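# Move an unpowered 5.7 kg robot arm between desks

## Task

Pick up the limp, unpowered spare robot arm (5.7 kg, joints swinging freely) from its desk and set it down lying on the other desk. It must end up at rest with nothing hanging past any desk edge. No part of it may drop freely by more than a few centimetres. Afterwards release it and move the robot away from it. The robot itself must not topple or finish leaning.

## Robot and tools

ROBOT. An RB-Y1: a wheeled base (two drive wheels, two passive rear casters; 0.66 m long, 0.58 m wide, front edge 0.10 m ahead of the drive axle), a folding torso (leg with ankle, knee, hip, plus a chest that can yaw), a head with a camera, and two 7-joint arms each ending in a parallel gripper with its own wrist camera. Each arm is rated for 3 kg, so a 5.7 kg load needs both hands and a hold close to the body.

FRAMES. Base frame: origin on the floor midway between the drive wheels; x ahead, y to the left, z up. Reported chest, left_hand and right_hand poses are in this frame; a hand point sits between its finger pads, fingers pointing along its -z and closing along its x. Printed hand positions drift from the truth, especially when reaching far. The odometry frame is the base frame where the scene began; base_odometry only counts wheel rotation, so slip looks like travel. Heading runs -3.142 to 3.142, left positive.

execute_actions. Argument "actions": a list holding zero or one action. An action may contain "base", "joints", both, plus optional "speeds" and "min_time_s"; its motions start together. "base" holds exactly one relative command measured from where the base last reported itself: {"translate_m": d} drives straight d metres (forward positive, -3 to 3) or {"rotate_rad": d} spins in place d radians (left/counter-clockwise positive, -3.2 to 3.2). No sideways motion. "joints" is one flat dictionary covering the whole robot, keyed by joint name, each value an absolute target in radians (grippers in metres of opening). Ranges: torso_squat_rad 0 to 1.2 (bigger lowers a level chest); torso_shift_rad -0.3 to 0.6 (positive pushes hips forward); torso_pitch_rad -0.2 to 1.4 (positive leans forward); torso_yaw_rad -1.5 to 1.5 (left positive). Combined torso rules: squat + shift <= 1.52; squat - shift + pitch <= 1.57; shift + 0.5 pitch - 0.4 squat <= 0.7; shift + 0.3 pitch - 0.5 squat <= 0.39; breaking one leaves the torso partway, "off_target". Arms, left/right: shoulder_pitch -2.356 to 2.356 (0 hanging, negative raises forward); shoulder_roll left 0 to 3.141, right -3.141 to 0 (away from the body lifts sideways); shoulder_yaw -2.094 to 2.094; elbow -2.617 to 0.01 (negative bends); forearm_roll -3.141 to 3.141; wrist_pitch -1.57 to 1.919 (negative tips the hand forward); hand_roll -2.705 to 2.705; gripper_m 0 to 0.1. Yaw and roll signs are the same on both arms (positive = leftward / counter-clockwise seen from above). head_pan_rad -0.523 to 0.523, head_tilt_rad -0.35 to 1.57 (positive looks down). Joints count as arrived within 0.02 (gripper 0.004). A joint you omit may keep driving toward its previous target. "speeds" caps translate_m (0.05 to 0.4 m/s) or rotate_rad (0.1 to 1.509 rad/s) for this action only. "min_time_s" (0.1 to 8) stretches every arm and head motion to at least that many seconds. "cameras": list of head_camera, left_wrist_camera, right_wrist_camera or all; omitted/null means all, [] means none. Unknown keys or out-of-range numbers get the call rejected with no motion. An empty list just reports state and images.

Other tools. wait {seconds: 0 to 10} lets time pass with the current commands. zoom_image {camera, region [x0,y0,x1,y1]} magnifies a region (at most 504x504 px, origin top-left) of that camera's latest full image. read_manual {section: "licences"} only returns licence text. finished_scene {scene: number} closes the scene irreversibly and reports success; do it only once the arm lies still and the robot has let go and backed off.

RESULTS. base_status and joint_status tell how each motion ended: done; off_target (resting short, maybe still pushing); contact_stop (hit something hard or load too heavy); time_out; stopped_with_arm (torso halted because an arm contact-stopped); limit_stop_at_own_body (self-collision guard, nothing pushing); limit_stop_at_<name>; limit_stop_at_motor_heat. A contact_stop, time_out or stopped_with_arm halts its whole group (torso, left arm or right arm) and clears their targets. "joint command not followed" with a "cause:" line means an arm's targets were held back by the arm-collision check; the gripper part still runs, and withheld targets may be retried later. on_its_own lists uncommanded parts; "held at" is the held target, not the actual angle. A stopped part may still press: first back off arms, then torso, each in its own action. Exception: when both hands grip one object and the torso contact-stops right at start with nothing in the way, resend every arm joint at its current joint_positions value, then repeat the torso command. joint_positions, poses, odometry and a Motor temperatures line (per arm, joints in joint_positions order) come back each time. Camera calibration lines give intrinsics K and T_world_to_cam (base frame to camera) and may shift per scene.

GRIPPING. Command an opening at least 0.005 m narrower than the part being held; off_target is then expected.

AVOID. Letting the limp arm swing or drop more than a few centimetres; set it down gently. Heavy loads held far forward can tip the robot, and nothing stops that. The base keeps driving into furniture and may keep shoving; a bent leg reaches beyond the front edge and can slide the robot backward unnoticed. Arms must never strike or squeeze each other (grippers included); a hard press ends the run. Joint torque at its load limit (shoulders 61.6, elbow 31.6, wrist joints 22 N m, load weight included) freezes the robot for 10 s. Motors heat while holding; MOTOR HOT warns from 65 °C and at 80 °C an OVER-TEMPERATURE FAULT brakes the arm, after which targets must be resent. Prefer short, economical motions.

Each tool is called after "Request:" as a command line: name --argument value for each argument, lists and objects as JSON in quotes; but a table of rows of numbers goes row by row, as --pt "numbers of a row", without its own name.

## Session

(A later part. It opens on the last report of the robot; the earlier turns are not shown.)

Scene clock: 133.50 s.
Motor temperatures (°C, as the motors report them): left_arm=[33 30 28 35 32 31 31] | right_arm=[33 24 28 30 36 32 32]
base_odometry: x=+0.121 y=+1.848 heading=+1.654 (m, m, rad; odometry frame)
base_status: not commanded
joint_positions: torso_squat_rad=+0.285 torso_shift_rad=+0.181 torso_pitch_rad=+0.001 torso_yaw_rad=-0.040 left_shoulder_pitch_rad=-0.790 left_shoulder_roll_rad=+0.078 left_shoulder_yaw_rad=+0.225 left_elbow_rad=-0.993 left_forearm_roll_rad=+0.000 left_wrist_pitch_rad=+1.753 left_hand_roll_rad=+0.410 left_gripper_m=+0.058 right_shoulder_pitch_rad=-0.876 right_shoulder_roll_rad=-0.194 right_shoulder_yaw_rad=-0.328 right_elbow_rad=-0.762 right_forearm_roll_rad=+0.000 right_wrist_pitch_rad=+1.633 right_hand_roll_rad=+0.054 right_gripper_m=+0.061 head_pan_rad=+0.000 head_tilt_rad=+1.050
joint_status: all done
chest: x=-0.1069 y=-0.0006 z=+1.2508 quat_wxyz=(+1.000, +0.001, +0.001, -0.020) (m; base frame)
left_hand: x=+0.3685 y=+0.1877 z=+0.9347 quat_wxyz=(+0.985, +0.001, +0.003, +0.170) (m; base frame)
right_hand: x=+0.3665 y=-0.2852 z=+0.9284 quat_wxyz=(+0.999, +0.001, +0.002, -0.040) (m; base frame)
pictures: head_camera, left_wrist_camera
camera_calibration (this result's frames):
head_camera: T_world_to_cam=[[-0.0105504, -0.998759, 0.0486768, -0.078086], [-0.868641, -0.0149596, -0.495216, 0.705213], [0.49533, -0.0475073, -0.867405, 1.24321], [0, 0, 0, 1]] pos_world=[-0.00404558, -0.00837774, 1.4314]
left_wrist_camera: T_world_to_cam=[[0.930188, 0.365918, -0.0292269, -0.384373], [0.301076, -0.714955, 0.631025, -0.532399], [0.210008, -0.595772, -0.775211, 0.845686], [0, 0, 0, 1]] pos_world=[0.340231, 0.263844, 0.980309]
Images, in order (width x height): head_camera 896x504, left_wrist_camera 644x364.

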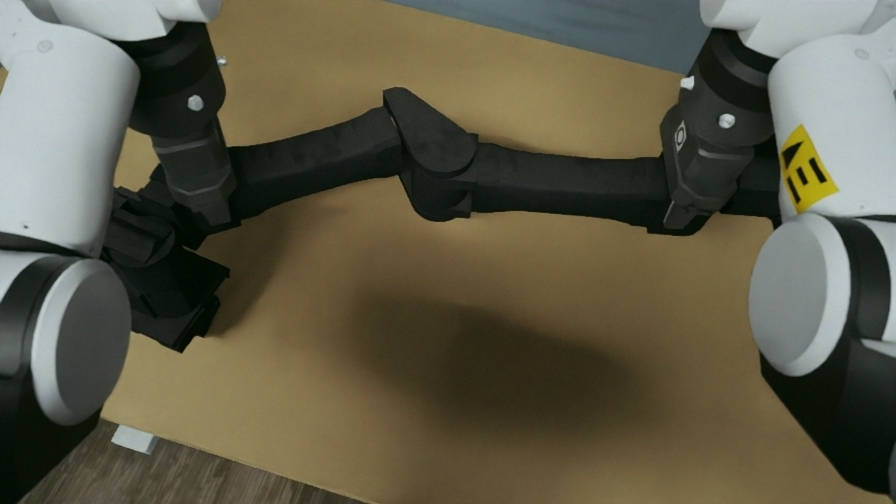

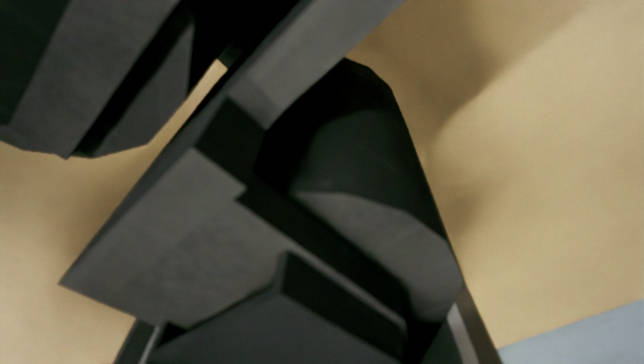

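Request:
execute_actions --actions '[{"joints": {"torso_squat_rad": 0.309, "torso_yaw_rad": -0.09}}]' --cameras '["head_camera", "left_wrist_camera"]'

Scene clock: 139.10 s.
Motor temperatures (°C, as the motors report them): left_arm=[33 30 28 35 32 31 31] | right_arm=[33 24 28 30 36 32 32]
base_odometry: x=+0.121 y=+1.848 heading=+1.654 (m, m, rad; odometry frame)
base_status: not commanded
joint_positions: torso_squat_rad=+0.309 torso_shift_rad=+0.180 torso_pitch_rad=+0.001 torso_yaw_rad=-0.090 left_shoulder_pitch_rad=-0.792 left_shoulder_roll_rad=+0.079 left_shoulder_yaw_rad=+0.225 left_elbow_rad=-0.994 left_forearm_roll_rad=+0.000 left_wrist_pitch_rad=+1.753 left_hand_roll_rad=+0.410 left_gripper_m=+0.058 right_shoulder_pitch_rad=-0.875 right_shoulder_roll_rad=-0.194 right_shoulder_yaw_rad=-0.328 right_elbow_rad=-0.762 right_forearm_roll_rad=+0.000 right_wrist_pitch_rad=+1.633 right_hand_roll_rad=+0.054 right_gripper_m=+0.061 head_pan_rad=+0.000 head_tilt_rad=+1.050
joint_status: all done
chest: x=-0.1081 y=-0.0008 z=+1.2460 quat_wxyz=(+0.999, +0.001, +0.000, -0.045) (m; base frame)
left_hand: x=+0.3771 y=+0.1634 z=+0.9313 quat_wxyz=(+0.989, +0.001, +0.001, +0.145) (m; base frame)
right_hand: x=+0.3503 y=-0.3088 z=+0.9234 quat_wxyz=(+0.998, +0.001, +0.003, -0.065) (m; base frame)
pictures: head_camera, left_wrist_camera
camera_calibration (this result's frames):
head_camera: T_world_to_cam=[[-0.0605569, -0.996993, 0.0483455, -0.0830706], [-0.868028, 0.0286872, -0.495686, 0.702444], [0.492809, -0.0719824, -0.867155, 1.23903], [0, 0, 0, 1]] pos_world=[-0.00589302, -0.0137837, 1.42664]
left_wrist_camera: T_world_to_cam=[[0.947527, 0.318609, -0.0261108, -0.385345], [0.262683, -0.729447, 0.63159, -0.533921], [0.182183, -0.605307, -0.774863, 0.838512], [0, 0, 0, 1]] pos_world=[0.352613, 0.240865, 0.976889]
Images, in order (width x height): head_camera 896x504, left_wrist_camera 644x364.

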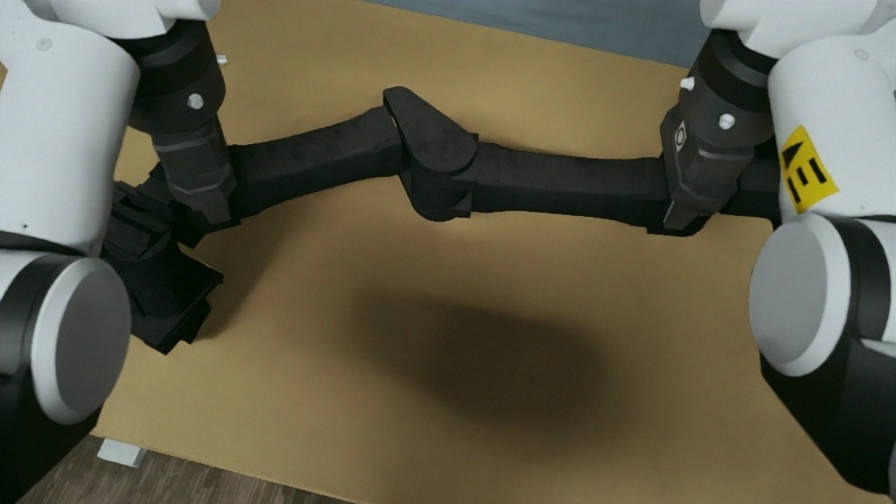

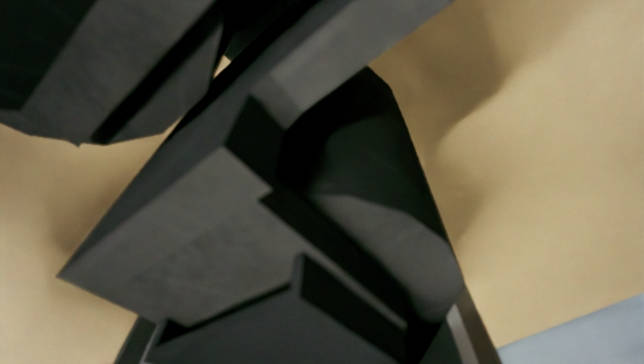

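Request:
execute_actions --actions '[{"joints": {"torso_squat_rad": 0.311, "torso_yaw_rad": -0.19}}]' --cameras '["head_camera", "left_wrist_camera"]'

Scene clock: 140.43 s.
Motor temperatures (°C, as the motors report them): left_arm=[33 30 28 35 32 31 31] | right_arm=[34 24 28 30 36 32 32]
base_odometry: x=+0.121 y=+1.848 heading=+1.654 (m, m, rad; odometry frame)
base_status: not commanded
joint_positions: torso_squat_rad=+0.311 torso_shift_rad=+0.181 torso_pitch_rad=+0.001 torso_yaw_rad=-0.190 left_shoulder_pitch_rad=-0.791 left_shoulder_roll_rad=+0.079 left_shoulder_yaw_rad=+0.225 left_elbow_rad=-0.994 left_forearm_roll_rad=+0.000 left_wrist_pitch_rad=+1.753 left_hand_roll_rad=+0.410 left_gripper_m=+0.058 right_shoulder_pitch_rad=-0.876 right_shoulder_roll_rad=-0.195 right_shoulder_yaw_rad=-0.328 right_elbow_rad=-0.762 right_forearm_roll_rad=+0.000 right_wrist_pitch_rad=+1.633 right_hand_roll_rad=+0.054 right_gripper_m=+0.061 head_pan_rad=+0.000 head_tilt_rad=+1.050
joint_status: all done
chest: x=-0.1080 y=-0.0008 z=+1.2455 quat_wxyz=(+0.995, +0.001, +0.001, -0.095) (m; base frame)
left_hand: x=+0.3905 y=+0.1143 z=+0.9298 quat_wxyz=(+0.995, +0.001, +0.002, +0.096) (m; base frame)
right_hand: x=+0.3174 y=-0.3530 z=+0.9229 quat_wxyz=(+0.993, +0.001, +0.003, -0.115) (m; base frame)
pictures: head_camera, left_wrist_camera
camera_calibration (this result's frames):
head_camera: T_world_to_cam=[[-0.159731, -0.985965, 0.0485712, -0.0939697], [-0.861107, 0.115108, -0.495222, 0.7026], [0.482681, -0.120927, -0.867408, 1.23777], [0, 0, 0, 1]] pos_world=[-0.00744173, -0.0238456, 1.42616]
left_wrist_camera: T_world_to_cam=[[0.974489, 0.222634, -0.0283959, -0.37981], [0.190192, -0.75199, 0.63114, -0.541022], [0.11916, -0.62044, -0.775149, 0.83179], [0, 0, 0, 1]] pos_world=[0.373903, 0.193791, 0.975437]
Images, in order (width x height): head_camera 896x504, left_wrist_camera 644x364.

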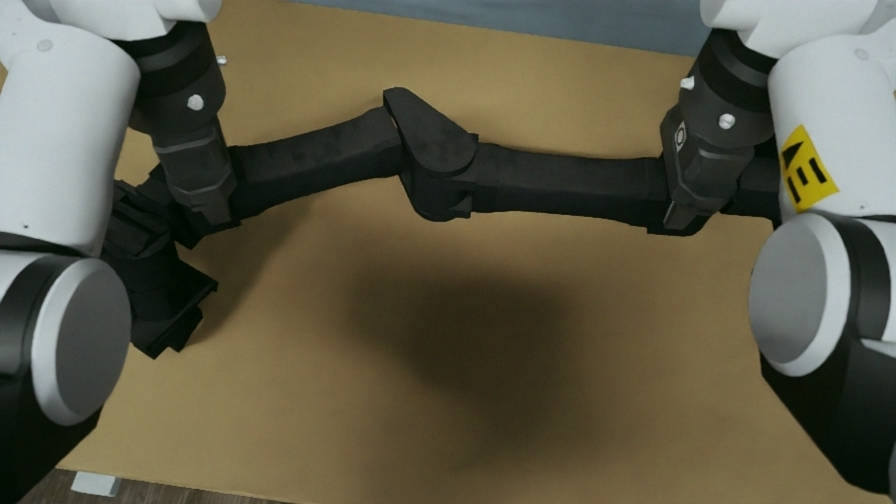

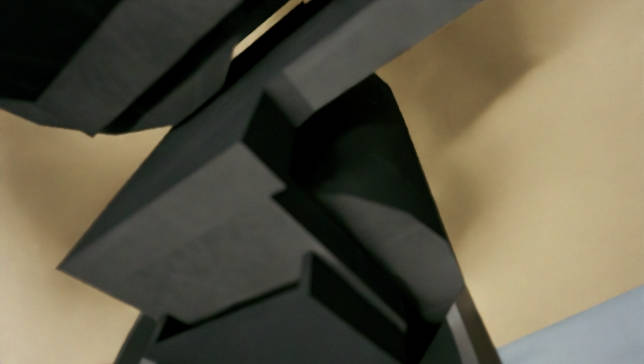

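Request:
execute_actions --actions '[{"joints": {"torso_squat_rad": 0.349, "torso_yaw_rad": -0.29}}]' --cameras '["head_camera", "left_wrist_camera"]'

Scene clock: 142.20 s.
Motor temperatures (°C, as the motors report them): left_arm=[33 30 28 35 32 31 31] | right_arm=[34 24 28 30 36 32 32]
base_odometry: x=+0.121 y=+1.848 heading=+1.654 (m, m, rad; odometry frame)
base_status: not commanded
joint_positions: torso_squat_rad=+0.349 torso_shift_rad=+0.181 torso_pitch_rad=+0.001 torso_yaw_rad=-0.290 left_shoulder_pitch_rad=-0.791 left_shoulder_roll_rad=+0.079 left_shoulder_yaw_rad=+0.225 left_elbow_rad=-0.994 left_forearm_roll_rad=+0.000 left_wrist_pitch_rad=+1.753 left_hand_roll_rad=+0.410 left_gripper_m=+0.058 right_shoulder_pitch_rad=-0.875 right_shoulder_roll_rad=-0.194 right_shoulder_yaw_rad=-0.328 right_elbow_rad=-0.762 right_forearm_roll_rad=+0.000 right_wrist_pitch_rad=+1.633 right_hand_roll_rad=+0.054 right_gripper_m=+0.061 head_pan_rad=+0.000 head_tilt_rad=+1.050
joint_status: all done
chest: x=-0.1096 y=-0.0008 z=+1.2371 quat_wxyz=(+0.990, +0.001, +0.001, -0.145) (m; base frame)
left_hand: x=+0.3979 y=+0.0639 z=+0.9213 quat_wxyz=(+0.999, +0.002, +0.002, +0.046) (m; base frame)
right_hand: x=+0.2784 y=-0.3938 z=+0.9144 quat_wxyz=(+0.986, +0.001, +0.003, -0.165) (m; base frame)
pictures: head_camera, left_wrist_camera
camera_calibration (this result's frames):
head_camera: T_world_to_cam=[[-0.257362, -0.965093, 0.0485774, -0.104551], [-0.845347, 0.200505, -0.495162, 0.698759], [0.468138, -0.1685, -0.867441, 1.22959], [0, 0, 0, 1]] pos_world=[-0.0118297, -0.0338201, 1.41767]
left_wrist_camera: T_world_to_cam=[[0.991842, 0.124256, -0.0284579, -0.376588], [0.114227, -0.767247, 0.631097, -0.543677], [0.0565836, -0.629199, -0.775182, 0.818542], [0, 0, 0, 1]] pos_world=[0.389302, 0.144685, 0.966915]
Images, in order (width x height): head_camera 896x504, left_wrist_camera 644x364.

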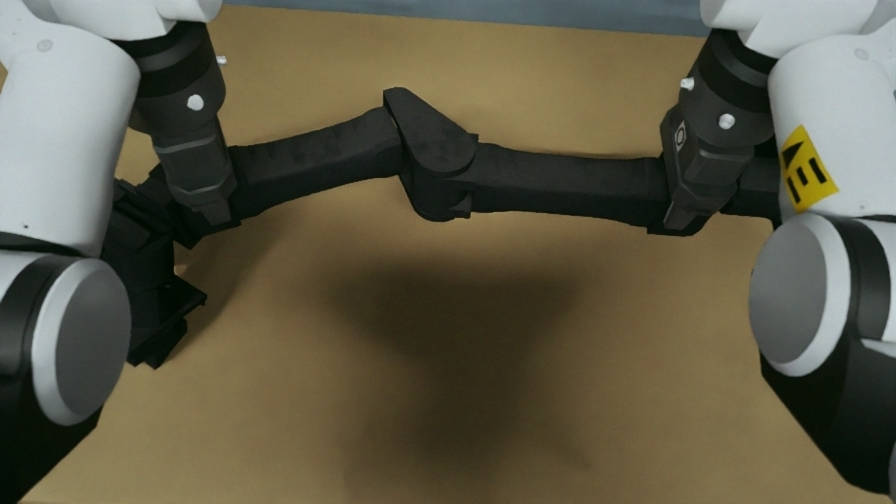

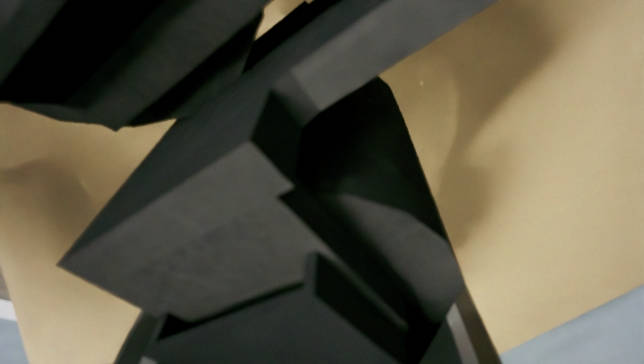

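Request:
execute_actions --actions '[{"joints": {"torso_squat_rad": 0.418, "torso_yaw_rad": -0.39}}]' --cameras '["head_camera", "left_wrist_camera"]'

Scene clock: 143.63 s.
Motor temperatures (°C, as the motors report them): left_arm=[33 30 28 35 32 31 31] | right_arm=[34 24 28 30 36 32 32]
base_odometry: x=+0.121 y=+1.848 heading=+1.654 (m, m, rad; odometry frame)
base_status: not commanded
joint_positions: torso_squat_rad=+0.418 torso_shift_rad=+0.181 torso_pitch_rad=+0.001 torso_yaw_rad=-0.390 left_shoulder_pitch_rad=-0.791 left_shoulder_roll_rad=+0.079 left_shoulder_yaw_rad=+0.225 left_elbow_rad=-0.994 left_forearm_roll_rad=+0.000 left_wrist_pitch_rad=+1.753 left_hand_roll_rad=+0.410 left_gripper_m=+0.058 right_shoulder_pitch_rad=-0.875 right_shoulder_roll_rad=-0.194 right_shoulder_yaw_rad=-0.328 right_elbow_rad=-0.762 right_forearm_roll_rad=+0.000 right_wrist_pitch_rad=+1.633 right_hand_roll_rad=+0.054 right_gripper_m=+0.061 head_pan_rad=+0.000 head_tilt_rad=+1.050
joint_status: all done
chest: x=-0.1129 y=-0.0009 z=+1.2193 quat_wxyz=(+0.981, +0.001, +0.001, -0.194) (m; base frame)
left_hand: x=+0.3985 y=+0.0130 z=+0.9035 quat_wxyz=(+1.000, +0.002, +0.002, -0.004) (m; base frame)
right_hand: x=+0.2340 y=-0.4305 z=+0.8966 quat_wxyz=(+0.977, +0.001, +0.003, -0.214) (m; base frame)
pictures: head_camera, left_wrist_camera
camera_calibration (this result's frames):
head_camera: T_world_to_cam=[[-0.352418, -0.934579, 0.048608, -0.115298], [-0.821141, 0.283891, -0.495109, 0.689914], [0.44892, -0.2144, -0.86747, 1.21354], [0, 0, 0, 1]] pos_world=[-0.0188986, -0.0434328, 1.3999]
left_wrist_camera: T_world_to_cam=[[0.999289, 0.0246612, -0.0285095, -0.37301], [0.0371262, -0.774838, 0.631069, -0.540773], [-0.00652731, -0.631679, -0.775203, 0.797831], [0, 0, 0, 1]] pos_world=[0.39803, 0.0941612, 0.949112]
Images, in order (width x height): head_camera 896x504, left_wrist_camera 644x364.

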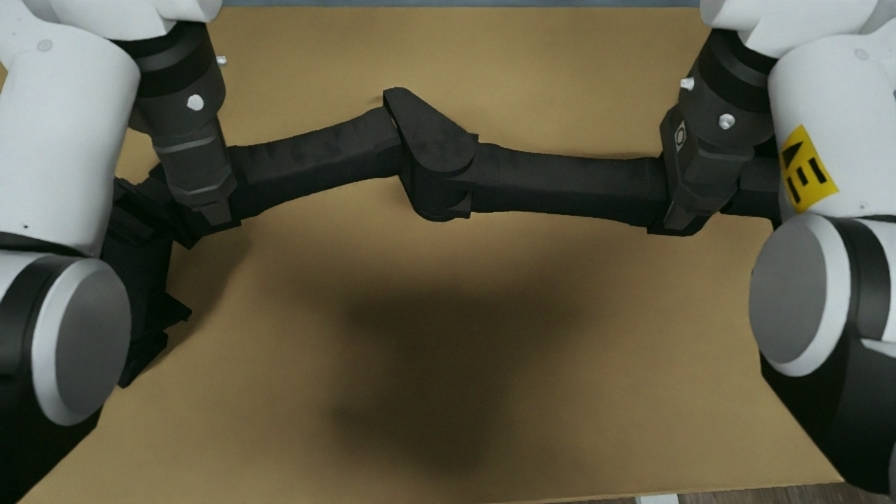

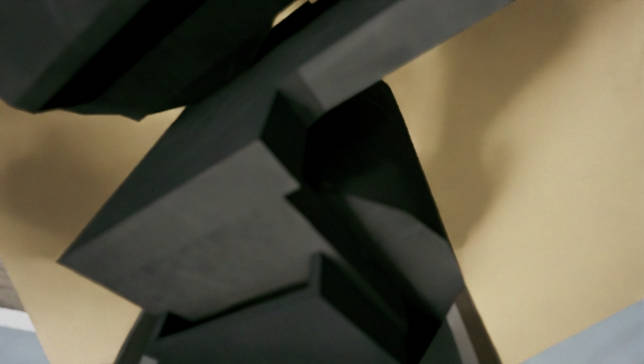

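Request:
execute_actions --actions '[{"joints": {"torso_squat_rad": 0.52, "torso_yaw_rad": -0.50}}]' --cameras '["head_camera", "left_wrist_camera"]'

Scene clock: 145.40 s.
Motor temperatures (°C, as the motors report them): left_arm=[33 30 28 35 32 31 31] | right_arm=[34 24 28 30 36 32 32]
base_odometry: x=+0.121 y=+1.848 heading=+1.654 (m, m, rad; odometry frame)
base_status: not commanded
joint_positions: torso_squat_rad=+0.520 torso_shift_rad=+0.180 torso_pitch_rad=+0.001 torso_yaw_rad=-0.500 left_shoulder_pitch_rad=-0.791 left_shoulder_roll_rad=+0.079 left_shoulder_yaw_rad=+0.225 left_elbow_rad=-0.994 left_forearm_roll_rad=+0.000 left_wrist_pitch_rad=+1.753 left_hand_roll_rad=+0.410 left_gripper_m=+0.058 right_shoulder_pitch_rad=-0.875 right_shoulder_roll_rad=-0.194 right_shoulder_yaw_rad=-0.328 right_elbow_rad=-0.762 right_forearm_roll_rad=+0.000 right_wrist_pitch_rad=+1.633 right_hand_roll_rad=+0.054 right_gripper_m=+0.061 head_pan_rad=+0.000 head_tilt_rad=+1.050
joint_status: all done
chest: x=-0.1187 y=-0.0009 z=+1.1876 quat_wxyz=(+0.969, +0.001, +0.001, -0.247) (m; base frame)
left_hand: x=+0.3910 y=-0.0432 z=+0.8717 quat_wxyz=(+0.998, +0.002, +0.002, -0.059) (m; base frame)
right_hand: x=+0.1788 y=-0.4660 z=+0.8648 quat_wxyz=(+0.964, +0.001, +0.003, -0.267) (m; base frame)
pictures: head_camera, left_wrist_camera
camera_calibration (this result's frames):
head_camera: T_world_to_cam=[[-0.452875, -0.890248, 0.048602, -0.127746], [-0.785044, 0.37233, -0.495052, 0.673699], [0.422623, -0.262352, -0.867503, 1.18551], [0, 0, 0, 1]] pos_world=[-0.0299951, -0.0535434, 1.36816]
left_wrist_camera: T_world_to_cam=[[0.995961, -0.0851235, -0.0285765, -0.368481], [-0.0480734, -0.774296, 0.630995, -0.530593], [-0.0758392, -0.627072, -0.77526, 0.765001], [0, 0, 0, 1]] pos_world=[0.399502, 0.0375089, 0.917347]
Images, in order (width x height): head_camera 896x504, left_wrist_camera 644x364.

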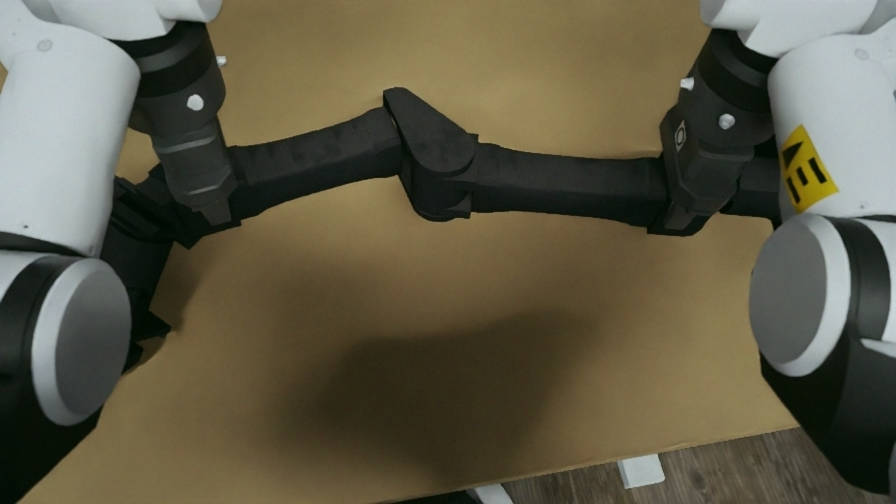

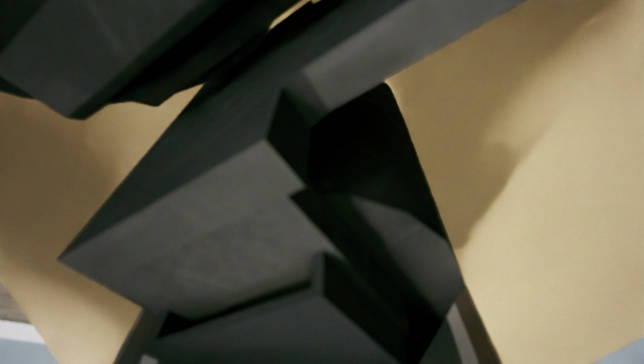

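Request:
execute_actions --actions '[{"joints": {"torso_squat_rad": 0.69, "torso_yaw_rad": -0.54}}]'

Scene clock: 147.30 s.
Motor temperatures (°C, as the motors report them): left_arm=[33 30 28 35 32 31 31] | right_arm=[34 24 28 31 36 32 32]
base_odometry: x=+0.121 y=+1.848 heading=+1.654 (m, m, rad; odometry frame)
base_status: not commanded
joint_positions: torso_squat_rad=+0.690 torso_shift_rad=+0.180 torso_pitch_rad=+0.001 torso_yaw_rad=-0.540 left_shoulder_pitch_rad=-0.791 left_shoulder_roll_rad=+0.079 left_shoulder_yaw_rad=+0.225 left_elbow_rad=-0.994 left_forearm_roll_rad=+0.000 left_wrist_pitch_rad=+1.753 left_hand_roll_rad=+0.410 left_gripper_m=+0.058 right_shoulder_pitch_rad=-0.875 right_shoulder_roll_rad=-0.194 right_shoulder_yaw_rad=-0.328 right_elbow_rad=-0.762 right_forearm_roll_rad=+0.000 right_wrist_pitch_rad=+1.633 right_hand_roll_rad=+0.054 right_gripper_m=+0.061 head_pan_rad=+0.000 head_tilt_rad=+1.050
joint_status: all done
chest: x=-0.1310 y=-0.0009 z=+1.1211 quat_wxyz=(+0.964, +0.001, +0.000, -0.267) (m; base frame)
left_hand: x=+0.3769 y=-0.0636 z=+0.8055 quat_wxyz=(+0.997, +0.002, +0.002, -0.079) (m; base frame)
right_hand: x=+0.1478 y=-0.4775 z=+0.7984 quat_wxyz=(+0.958, +0.002, +0.003, -0.286) (m; base frame)
pictures: head_camera, left_wrist_camera, right_wrist_camera
camera_calibration (this result's frames):
head_camera: T_world_to_cam=[[-0.48808, -0.871448, 0.0485331, -0.134544], [-0.769479, 0.403393, -0.495153, 0.633334], [0.411922, -0.27902, -0.867449, 1.13153], [0, 0, 0, 1]] pos_world=[-0.0444323, -0.0570127, 1.30167]
left_wrist_camera: T_world_to_cam=[[0.99177, -0.124942, -0.0279531, -0.359463], [-0.0794165, -0.771598, 0.631134, -0.49342], [-0.100424, -0.62372, -0.77517, 0.70919], [0, 0, 0, 1]] pos_world=[0.388539, 0.0167018, 0.851108]
right_wrist_camera: T_world_to_cam=[[-0.85019, 0.526391, 0.00945365, 0.367733], [0.4091, 0.649235, 0.641194, -0.233261], [0.331381, 0.549005, -0.76732, 0.912701], [0, 0, 0, 1]] pos_world=[0.105618, -0.543207, 0.846423]
Images, in order (width x height): head_camera 896x504, left_wrist_camera 644x364, right_wrist_camera 644x364.

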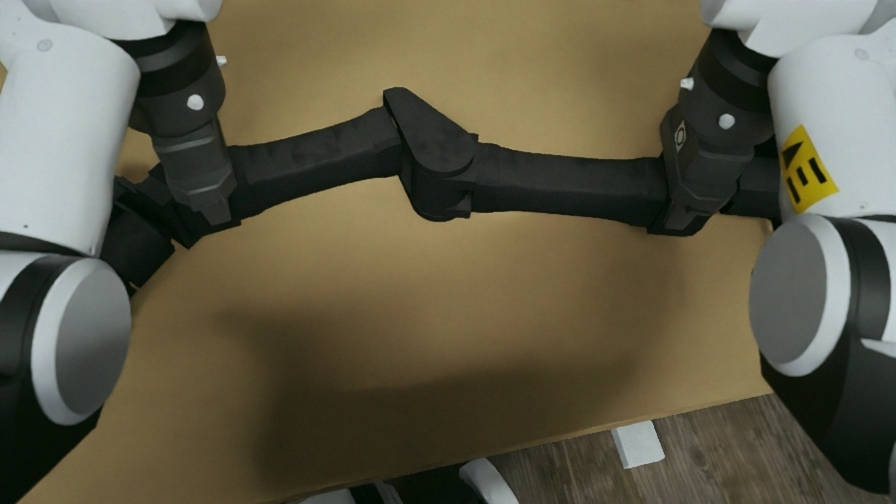

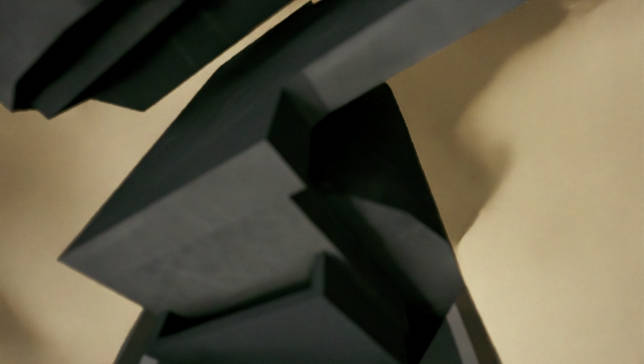

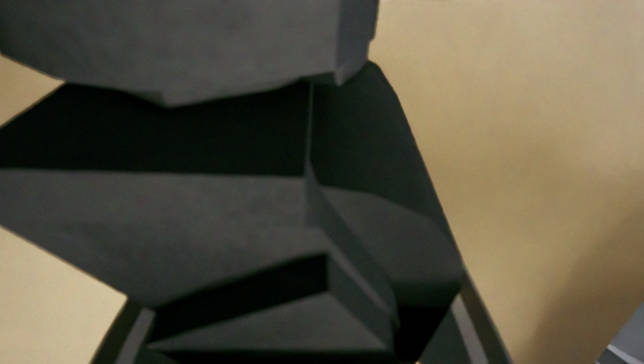

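Request:
execute_actions --actions '[{"joints": {"torso_squat_rad": 0.718}}]'

Scene clock: 148.27 s.
Motor temperatures (°C, as the motors report them): left_arm=[33 30 28 35 32 31 31] | right_arm=[34 24 28 31 36 32 32]
base_odometry: x=+0.121 y=+1.848 heading=+1.654 (m, m, rad; odometry frame)
base_status: not commanded
joint_positions: torso_squat_rad=+0.718 torso_shift_rad=+0.180 torso_pitch_rad=+0.000 torso_yaw_rad=-0.540 left_shoulder_pitch_rad=-0.792 left_shoulder_roll_rad=+0.079 left_shoulder_yaw_rad=+0.225 left_elbow_rad=-0.994 left_forearm_roll_rad=+0.000 left_wrist_pitch_rad=+1.753 left_hand_roll_rad=+0.410 left_gripper_m=+0.058 right_shoulder_pitch_rad=-0.876 right_shoulder_roll_rad=-0.194 right_shoulder_yaw_rad=-0.328 right_elbow_rad=-0.763 right_forearm_roll_rad=+0.000 right_wrist_pitch_rad=+1.633 right_hand_roll_rad=+0.054 right_gripper_m=+0.061 head_pan_rad=+0.000 head_tilt_rad=+1.050
joint_status: all done
chest: x=-0.1334 y=-0.0008 z=+1.1086 quat_wxyz=(+0.964, +0.001, +0.000, -0.267) (m; base frame)
left_hand: x=+0.3747 y=-0.0637 z=+0.7934 quat_wxyz=(+0.997, +0.002, +0.001, -0.079) (m; base frame)
right_hand: x=+0.1458 y=-0.4776 z=+0.7863 quat_wxyz=(+0.958, +0.001, +0.002, -0.286) (m; base frame)
pictures: head_camera, left_wrist_camera, right_wrist_camera
camera_calibration (this result's frames):
head_camera: T_world_to_cam=[[-0.488094, -0.871444, 0.0484735, -0.135015], [-0.769342, 0.40335, -0.4954, 0.625563], [0.412162, -0.279095, -0.867311, 1.12159], [0, 0, 0, 1]] pos_world=[-0.0469058, -0.0569487, 1.28922]
left_wrist_camera: T_world_to_cam=[[0.991792, -0.124979, -0.0269953, -0.35846], [-0.0800206, -0.77138, 0.631324, -0.485923], [-0.0997262, -0.623982, -0.775049, 0.69919], [0, 0, 0, 1]] pos_world=[0.386362, 0.0166505, 0.839005]
right_wrist_camera: T_world_to_cam=[[-0.850266, 0.526288, 0.00825058, 0.367059], [0.408356, 0.649685, 0.641213, -0.224321], [0.332103, 0.548571, -0.767318, 0.903875], [0, 0, 0, 1]] pos_world=[0.103521, -0.543281, 0.834369]
Images, in order (width x height): head_camera 896x504, left_wrist_camera 644x364, right_wrist_camera 644x364.

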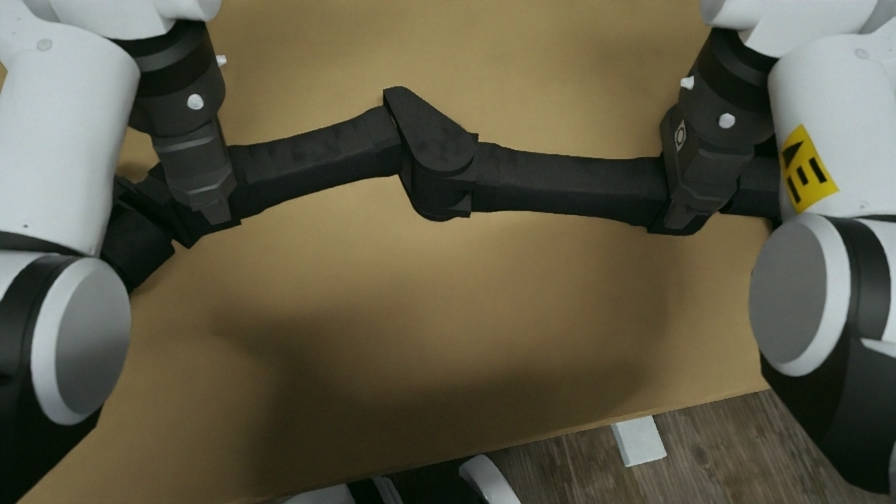

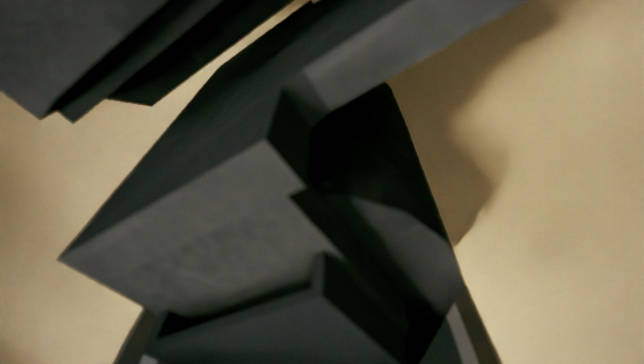

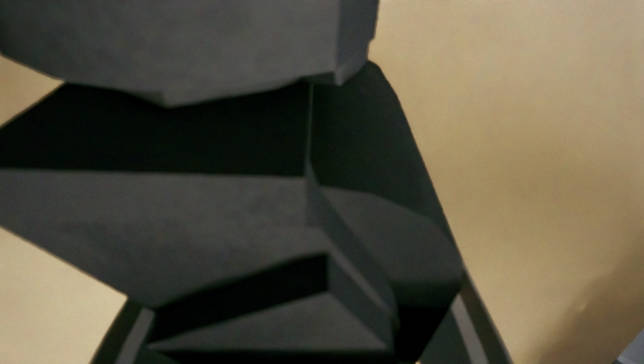

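Request:
execute_actions --actions '[{"joints": {"torso_squat_rad": 0.726}}]' --cameras '[]'

Scene clock: 149.00 s.
Motor temperatures (°C, as the motors report them): left_arm=[33 30 28 35 32 31 31] | right_arm=[34 24 28 31 36 32 32]
base_odometry: x=+0.121 y=+1.848 heading=+1.654 (m, m, rad; odometry frame)
base_status: not commanded
joint_positions: torso_squat_rad=+0.726 torso_shift_rad=+0.180 torso_pitch_rad=-0.001 torso_yaw_rad=-0.540 left_shoulder_pitch_rad=-0.793 left_shoulder_roll_rad=+0.080 left_shoulder_yaw_rad=+0.225 left_elbow_rad=-0.995 left_forearm_roll_rad=+0.000 left_wrist_pitch_rad=+1.753 left_hand_roll_rad=+0.410 left_gripper_m=+0.058 right_shoulder_pitch_rad=-0.878 right_shoulder_roll_rad=-0.195 right_shoulder_yaw_rad=-0.328 right_elbow_rad=-0.764 right_forearm_roll_rad=+0.000 right_wrist_pitch_rad=+1.633 right_hand_roll_rad=+0.054 right_gripper_m=+0.061 head_pan_rad=+0.000 head_tilt_rad=+1.050
joint_status: all done
chest: x=-0.1347 y=-0.0005 z=+1.1050 quat_wxyz=(+0.964, +0.001, +0.000, -0.267) (m; base frame)
left_hand: x=+0.3747 y=-0.0639 z=+0.7916 quat_wxyz=(+0.997, +0.001, -0.001, -0.079) (m; base frame)
right_hand: x=+0.1460 y=-0.4780 z=+0.7849 quat_wxyz=(+0.958, +0.001, +0.000, -0.286) (m; base frame)
pictures: none
No camera images: the call's "cameras" was empty. Leave "cameras" out to get every camera's image.

Both arms have unloaded, so the desk now carries the weight. Opening the grippers.

Request:
execute_actions --actions '[{"joints": {"left_gripper_m": 0.082, "right_gripper_m": 0.086}}]'

Scene clock: 150.10 s.
Motor temperatures (°C, as the motors report them): left_arm=[33 30 28 35 32 31 31] | right_arm=[34 24 28 30 36 32 32]
base_odometry: x=+0.121 y=+1.848 heading=+1.654 (m, m, rad; odometry frame)
base_status: not commanded
joint_positions: torso_squat_rad=+0.726 torso_shift_rad=+0.180 torso_pitch_rad=-0.001 torso_yaw_rad=-0.540 left_shoulder_pitch_rad=-0.793 left_shoulder_roll_rad=+0.079 left_shoulder_yaw_rad=+0.225 left_elbow_rad=-0.995 left_forearm_roll_rad=+0.000 left_wrist_pitch_rad=+1.753 left_hand_roll_rad=+0.410 left_gripper_m=+0.082 right_shoulder_pitch_rad=-0.878 right_shoulder_roll_rad=-0.195 right_shoulder_yaw_rad=-0.328 right_elbow_rad=-0.764 right_forearm_roll_rad=+0.000 right_wrist_pitch_rad=+1.633 right_hand_roll_rad=+0.054 right_gripper_m=+0.086 head_pan_rad=+0.000 head_tilt_rad=+1.050
joint_status: all done
chest: x=-0.1345 y=-0.0005 z=+1.1050 quat_wxyz=(+0.964, +0.001, +0.000, -0.267) (m; base frame)
left_hand: x=+0.3746 y=-0.0641 z=+0.7914 quat_wxyz=(+0.997, +0.001, +0.000, -0.079) (m; base frame)
right_hand: x=+0.1461 y=-0.4780 z=+0.7847 quat_wxyz=(+0.958, +0.001, +0.000, -0.286) (m; base frame)
pictures: head_camera, left_wrist_camera, right_wrist_camera
camera_calibration (this result's frames):
head_camera: T_world_to_cam=[[-0.488135, -0.871415, 0.048582, -0.135245], [-0.768893, 0.403034, -0.496354, 0.623878], [0.41295, -0.279642, -0.86676, 1.11849], [0, 0, 0, 1]] pos_world=[-0.0482009, -0.0565224, 1.28569]
left_wrist_camera: T_world_to_cam=[[0.991835, -0.125346, -0.0234971, -0.361274], [-0.0823509, -0.770186, 0.63248, -0.48492], [-0.0973762, -0.625381, -0.77422, 0.695753], [0, 0, 0, 1]] pos_world=[0.38614, 0.0163477, 0.836879]
right_wrist_camera: T_world_to_cam=[[-0.850618, 0.525773, 0.00345201, 0.371175], [0.405443, 0.651735, 0.640982, -0.221578], [0.334761, 0.54663, -0.767548, 0.901666], [0, 0, 0, 1]] pos_world=[0.103722, -0.543622, 0.832819]
Images, in order (width x height): head_camera 896x504, left_wrist_camera 644x364, right_wrist_camera 644x364.

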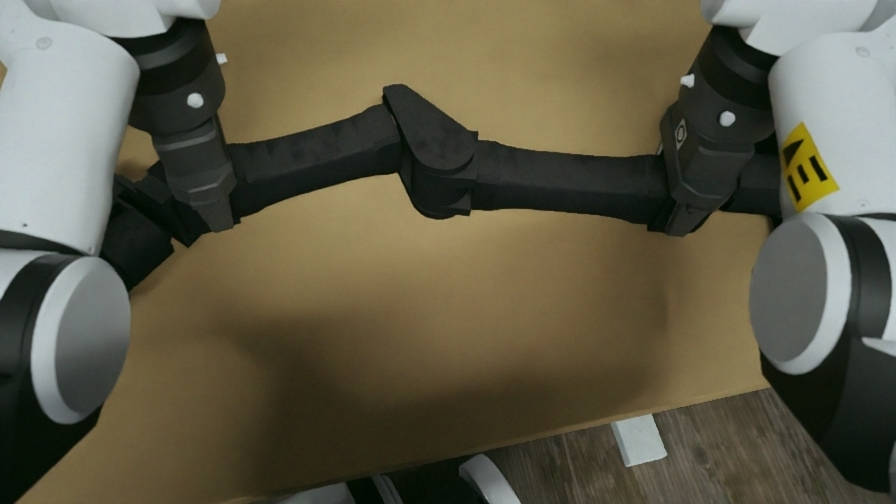

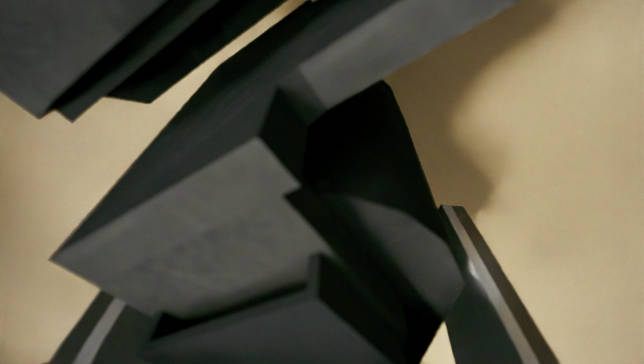

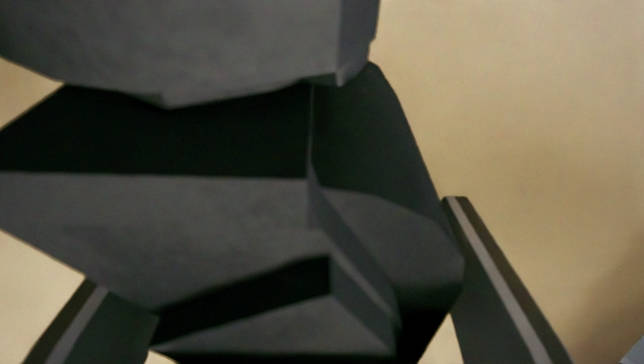

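Request:
execute_actions --actions '[{"joints": {"torso_squat_rad": 0.5, "torso_shift_rad": 0.153, "left_gripper_m": 0.096, "right_gripper_m": 0.096}}]'

Scene clock: 153.37 s.
Motor temperatures (°C, as the motors report them): left_arm=[33 30 28 35 32 31 31] | right_arm=[33 24 28 30 36 32 32]
base_odometry: x=+0.121 y=+1.848 heading=+1.654 (m, m, rad; odometry frame)
base_status: not commanded
joint_positions: torso_squat_rad=+0.500 torso_shift_rad=+0.153 torso_pitch_rad=+0.000 torso_yaw_rad=-0.540 left_shoulder_pitch_rad=-0.793 left_shoulder_roll_rad=+0.079 left_shoulder_yaw_rad=+0.225 left_elbow_rad=-0.995 left_forearm_roll_rad=+0.000 left_wrist_pitch_rad=+1.753 left_hand_roll_rad=+0.410 left_gripper_m=+0.096 right_shoulder_pitch_rad=-0.878 right_shoulder_roll_rad=-0.195 right_shoulder_yaw_rad=-0.328 right_elbow_rad=-0.764 right_forearm_roll_rad=+0.000 right_wrist_pitch_rad=+1.633 right_hand_roll_rad=+0.054 right_gripper_m=+0.096 head_pan_rad=+0.000 head_tilt_rad=+1.050
joint_status: all done
chest: x=-0.1346 y=-0.0006 z=+1.1971 quat_wxyz=(+0.964, +0.001, +0.000, -0.267) (m; base frame)
left_hand: x=+0.3745 y=-0.0641 z=+0.8833 quat_wxyz=(+0.997, +0.001, +0.000, -0.079) (m; base frame)
right_hand: x=+0.1460 y=-0.4780 z=+0.8768 quat_wxyz=(+0.958, +0.001, +0.000, -0.286) (m; base frame)
pictures: head_camera, left_wrist_camera, right_wrist_camera
camera_calibration (this result's frames):
head_camera: T_world_to_cam=[[-0.488127, -0.871416, 0.0486518, -0.139853], [-0.768974, 0.403039, -0.496223, 0.669418], [0.412808, -0.279632, -0.866831, 1.19839], [0, 0, 0, 1]] pos_world=[-0.0482065, -0.0565633, 1.37779]
left_wrist_camera: T_world_to_cam=[[0.991823, -0.125369, -0.0238592, -0.358647], [-0.0821446, -0.77023, 0.632454, -0.543182], [-0.097667, -0.625323, -0.77423, 0.767043], [0, 0, 0, 1]] pos_world=[0.38601, 0.0163121, 0.928849]
right_wrist_camera: T_world_to_cam=[[-0.85062, 0.525769, 0.00356472, 0.370711], [0.405527, 0.651741, 0.640922, -0.280488], [0.334653, 0.546627, -0.767598, 0.972433], [0, 0, 0, 1]] pos_world=[0.103651, -0.54366, 0.924887]
Images, in order (width x height): head_camera 896x504, left_wrist_camera 644x364, right_wrist_camera 644x364.

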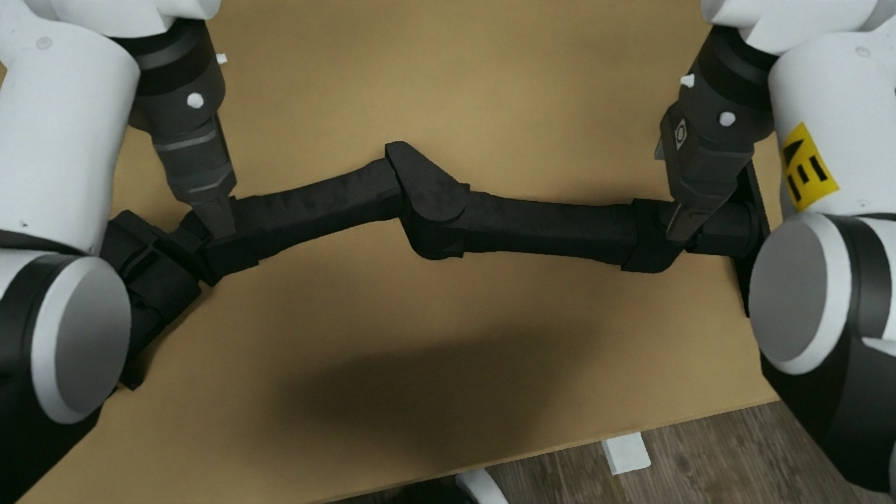

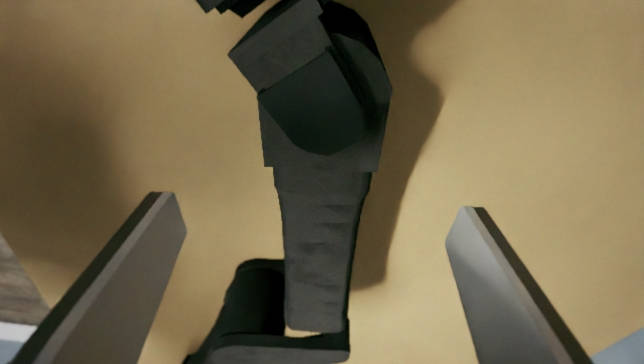

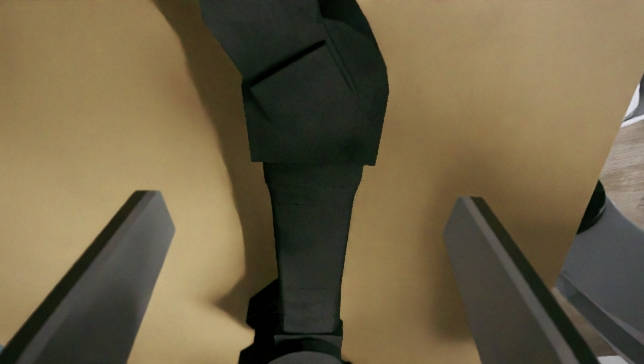

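Request:
execute_actions --actions '[{"base": {"translate_m": -0.65}, "joints": {"torso_squat_rad": 0.0, "torso_shift_rad": 0.0, "torso_yaw_rad": -0.25, "head_tilt_rad": 0.65}}]' --cameras '["head_camera"]'

Scene clock: 158.30 s.
Motor temperatures (°C, as the motors report them): left_arm=[33 30 28 35 32 31 31] | right_arm=[33 24 28 30 36 32 32]
base_odometry: x=+0.174 y=+1.200 heading=+1.652 (m, m, rad; odometry frame)
base_status: done
joint_positions: torso_squat_rad=+0.000 torso_shift_rad=+0.000 torso_pitch_rad=-0.001 torso_yaw_rad=-0.250 left_shoulder_pitch_rad=-0.793 left_shoulder_roll_rad=+0.079 left_shoulder_yaw_rad=+0.225 left_elbow_rad=-0.995 left_forearm_roll_rad=+0.000 left_wrist_pitch_rad=+1.753 left_hand_roll_rad=+0.410 left_gripper_m=+0.096 right_shoulder_pitch_rad=-0.878 right_shoulder_roll_rad=-0.195 right_shoulder_yaw_rad=-0.328 right_elbow_rad=-0.764 right_forearm_roll_rad=+0.000 right_wrist_pitch_rad=+1.633 right_hand_roll_rad=+0.054 right_gripper_m=+0.096 head_pan_rad=+0.000 head_tilt_rad=+0.650
joint_status: all done
chest: x=-0.2282 y=-0.0006 z=+1.2899 quat_wxyz=(+0.992, +0.001, +0.000, -0.125) (m; base frame)
left_hand: x=+0.2779 y=+0.0840 z=+0.9764 quat_wxyz=(+0.998, +0.001, +0.000, +0.066) (m; base frame)
right_hand: x=+0.1774 y=-0.3780 z=+0.9699 quat_wxyz=(+0.990, +0.001, +0.000, -0.144) (m; base frame)
pictures: head_camera
camera_calibration (this result's frames):
head_camera: T_world_to_cam=[[-0.239632, -0.969239, 0.0561486, -0.144175], [-0.598299, 0.10188, -0.79477, 1.12131], [0.764602, -0.224046, -0.604308, 1.00018], [0, 0, 0, 1]] pos_world=[-0.128405, -0.0298941, 1.50369]
Images, in order (width x height): head_camera 896x504.

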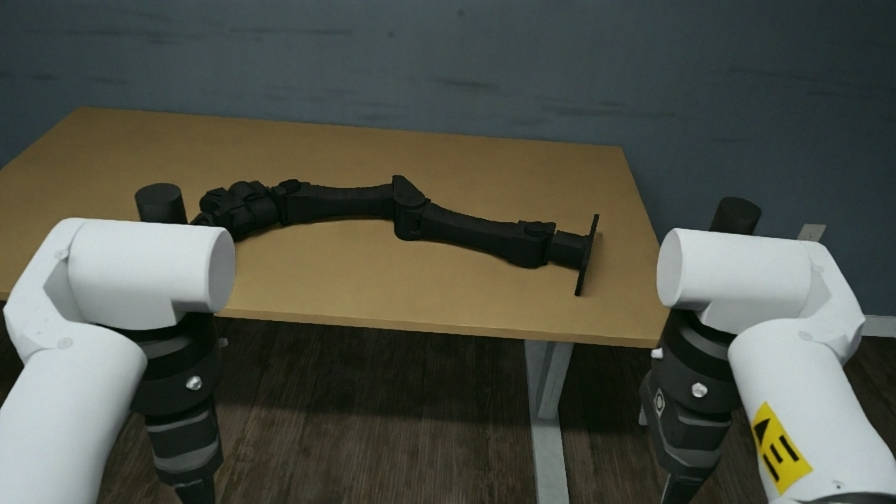

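Request:
execute_actions --actions '[]'

Scene clock: 158.63 s.
Motor temperatures (°C, as the motors report them): left_arm=[33 30 28 35 32 31 31] | right_arm=[33 24 28 30 36 32 32]
base_odometry: x=+0.174 y=+1.200 heading=+1.652 (m, m, rad; odometry frame)
base_status: done
joint_positions: torso_squat_rad=+0.000 torso_shift_rad=+0.000 torso_pitch_rad=-0.001 torso_yaw_rad=-0.250 left_shoulder_pitch_rad=-0.793 left_shoulder_roll_rad=+0.079 left_shoulder_yaw_rad=+0.225 left_elbow_rad=-0.995 left_forearm_roll_rad=+0.000 left_wrist_pitch_rad=+1.753 left_hand_roll_rad=+0.410 left_gripper_m=+0.096 right_shoulder_pitch_rad=-0.878 right_shoulder_roll_rad=-0.195 right_shoulder_yaw_rad=-0.328 right_elbow_rad=-0.764 right_forearm_roll_rad=+0.000 right_wrist_pitch_rad=+1.633 right_hand_roll_rad=+0.054 right_gripper_m=+0.096 head_pan_rad=+0.000 head_tilt_rad=+0.650
joint_status: all done
chest: x=-0.2282 y=-0.0006 z=+1.2899 quat_wxyz=(+0.992, +0.001, +0.000, -0.125) (m; base frame)
left_hand: x=+0.2779 y=+0.0840 z=+0.9764 quat_wxyz=(+0.998, +0.001, +0.000, +0.066) (m; base frame)
right_hand: x=+0.1774 y=-0.3780 z=+0.9699 quat_wxyz=(+0.990, +0.001, +0.000, -0.144) (m; base frame)
pictures: head_camera, left_wrist_camera, right_wrist_camera
camera_calibration (this result's frames):
head_camera: T_world_to_cam=[[-0.239631, -0.969239, 0.0561485, -0.144175], [-0.598299, 0.10188, -0.79477, 1.12131], [0.764601, -0.224045, -0.604308, 1.00018], [0, 0, 0, 1]] pos_world=[-0.128404, -0.0298943, 1.50369]
left_wrist_camera: T_world_to_cam=[[0.986276, 0.163405, -0.0236338, -0.264936], [0.141321, -0.761492, 0.632581, -0.558832], [0.0853697, -0.627239, -0.774134, 0.871432], [0, 0, 0, 1]] pos_world=[0.265881, 0.164342, 1.02185]
right_wrist_camera: T_world_to_cam=[[-0.965444, 0.260592, 0.00312628, 0.264966], [0.201963, 0.740545, 0.64094, -0.348419], [0.164709, 0.619423, -0.767584, 1.03633], [0, 0, 0, 1]] pos_world=[0.155485, -0.452953, 1.01795]
Images, in order (width x height): head_camera 896x504, left_wrist_camera 644x364, right_wrist_camera 644x364.

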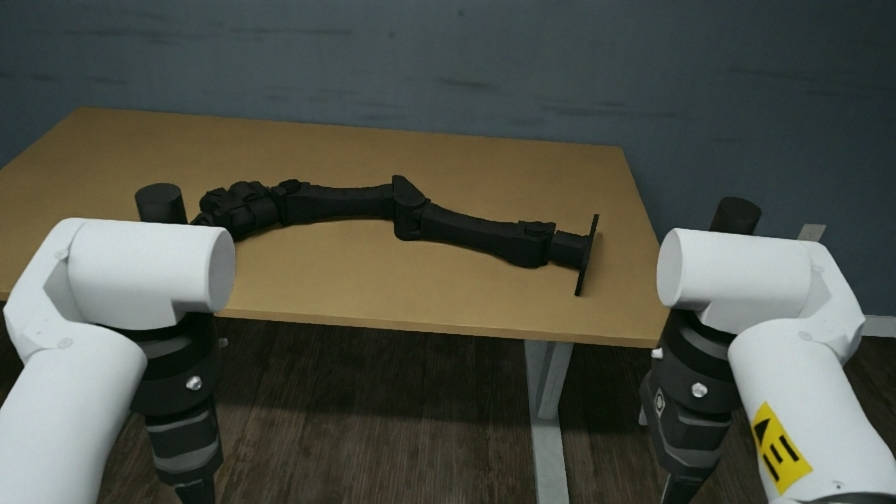

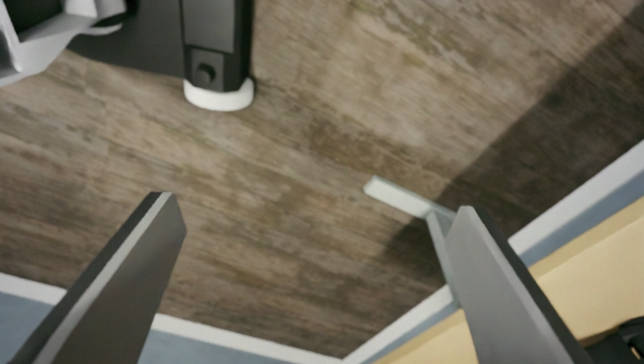

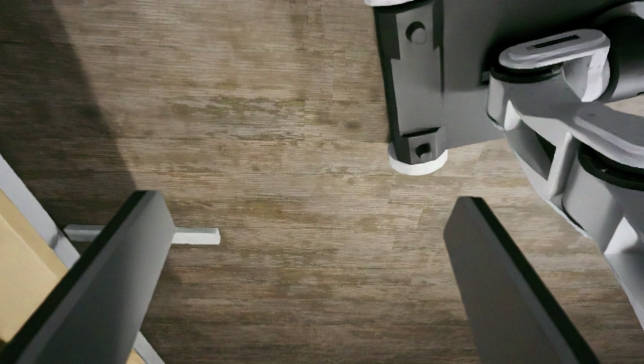

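Request:
finished_scene --scene 2

The scene is finished: the task was done.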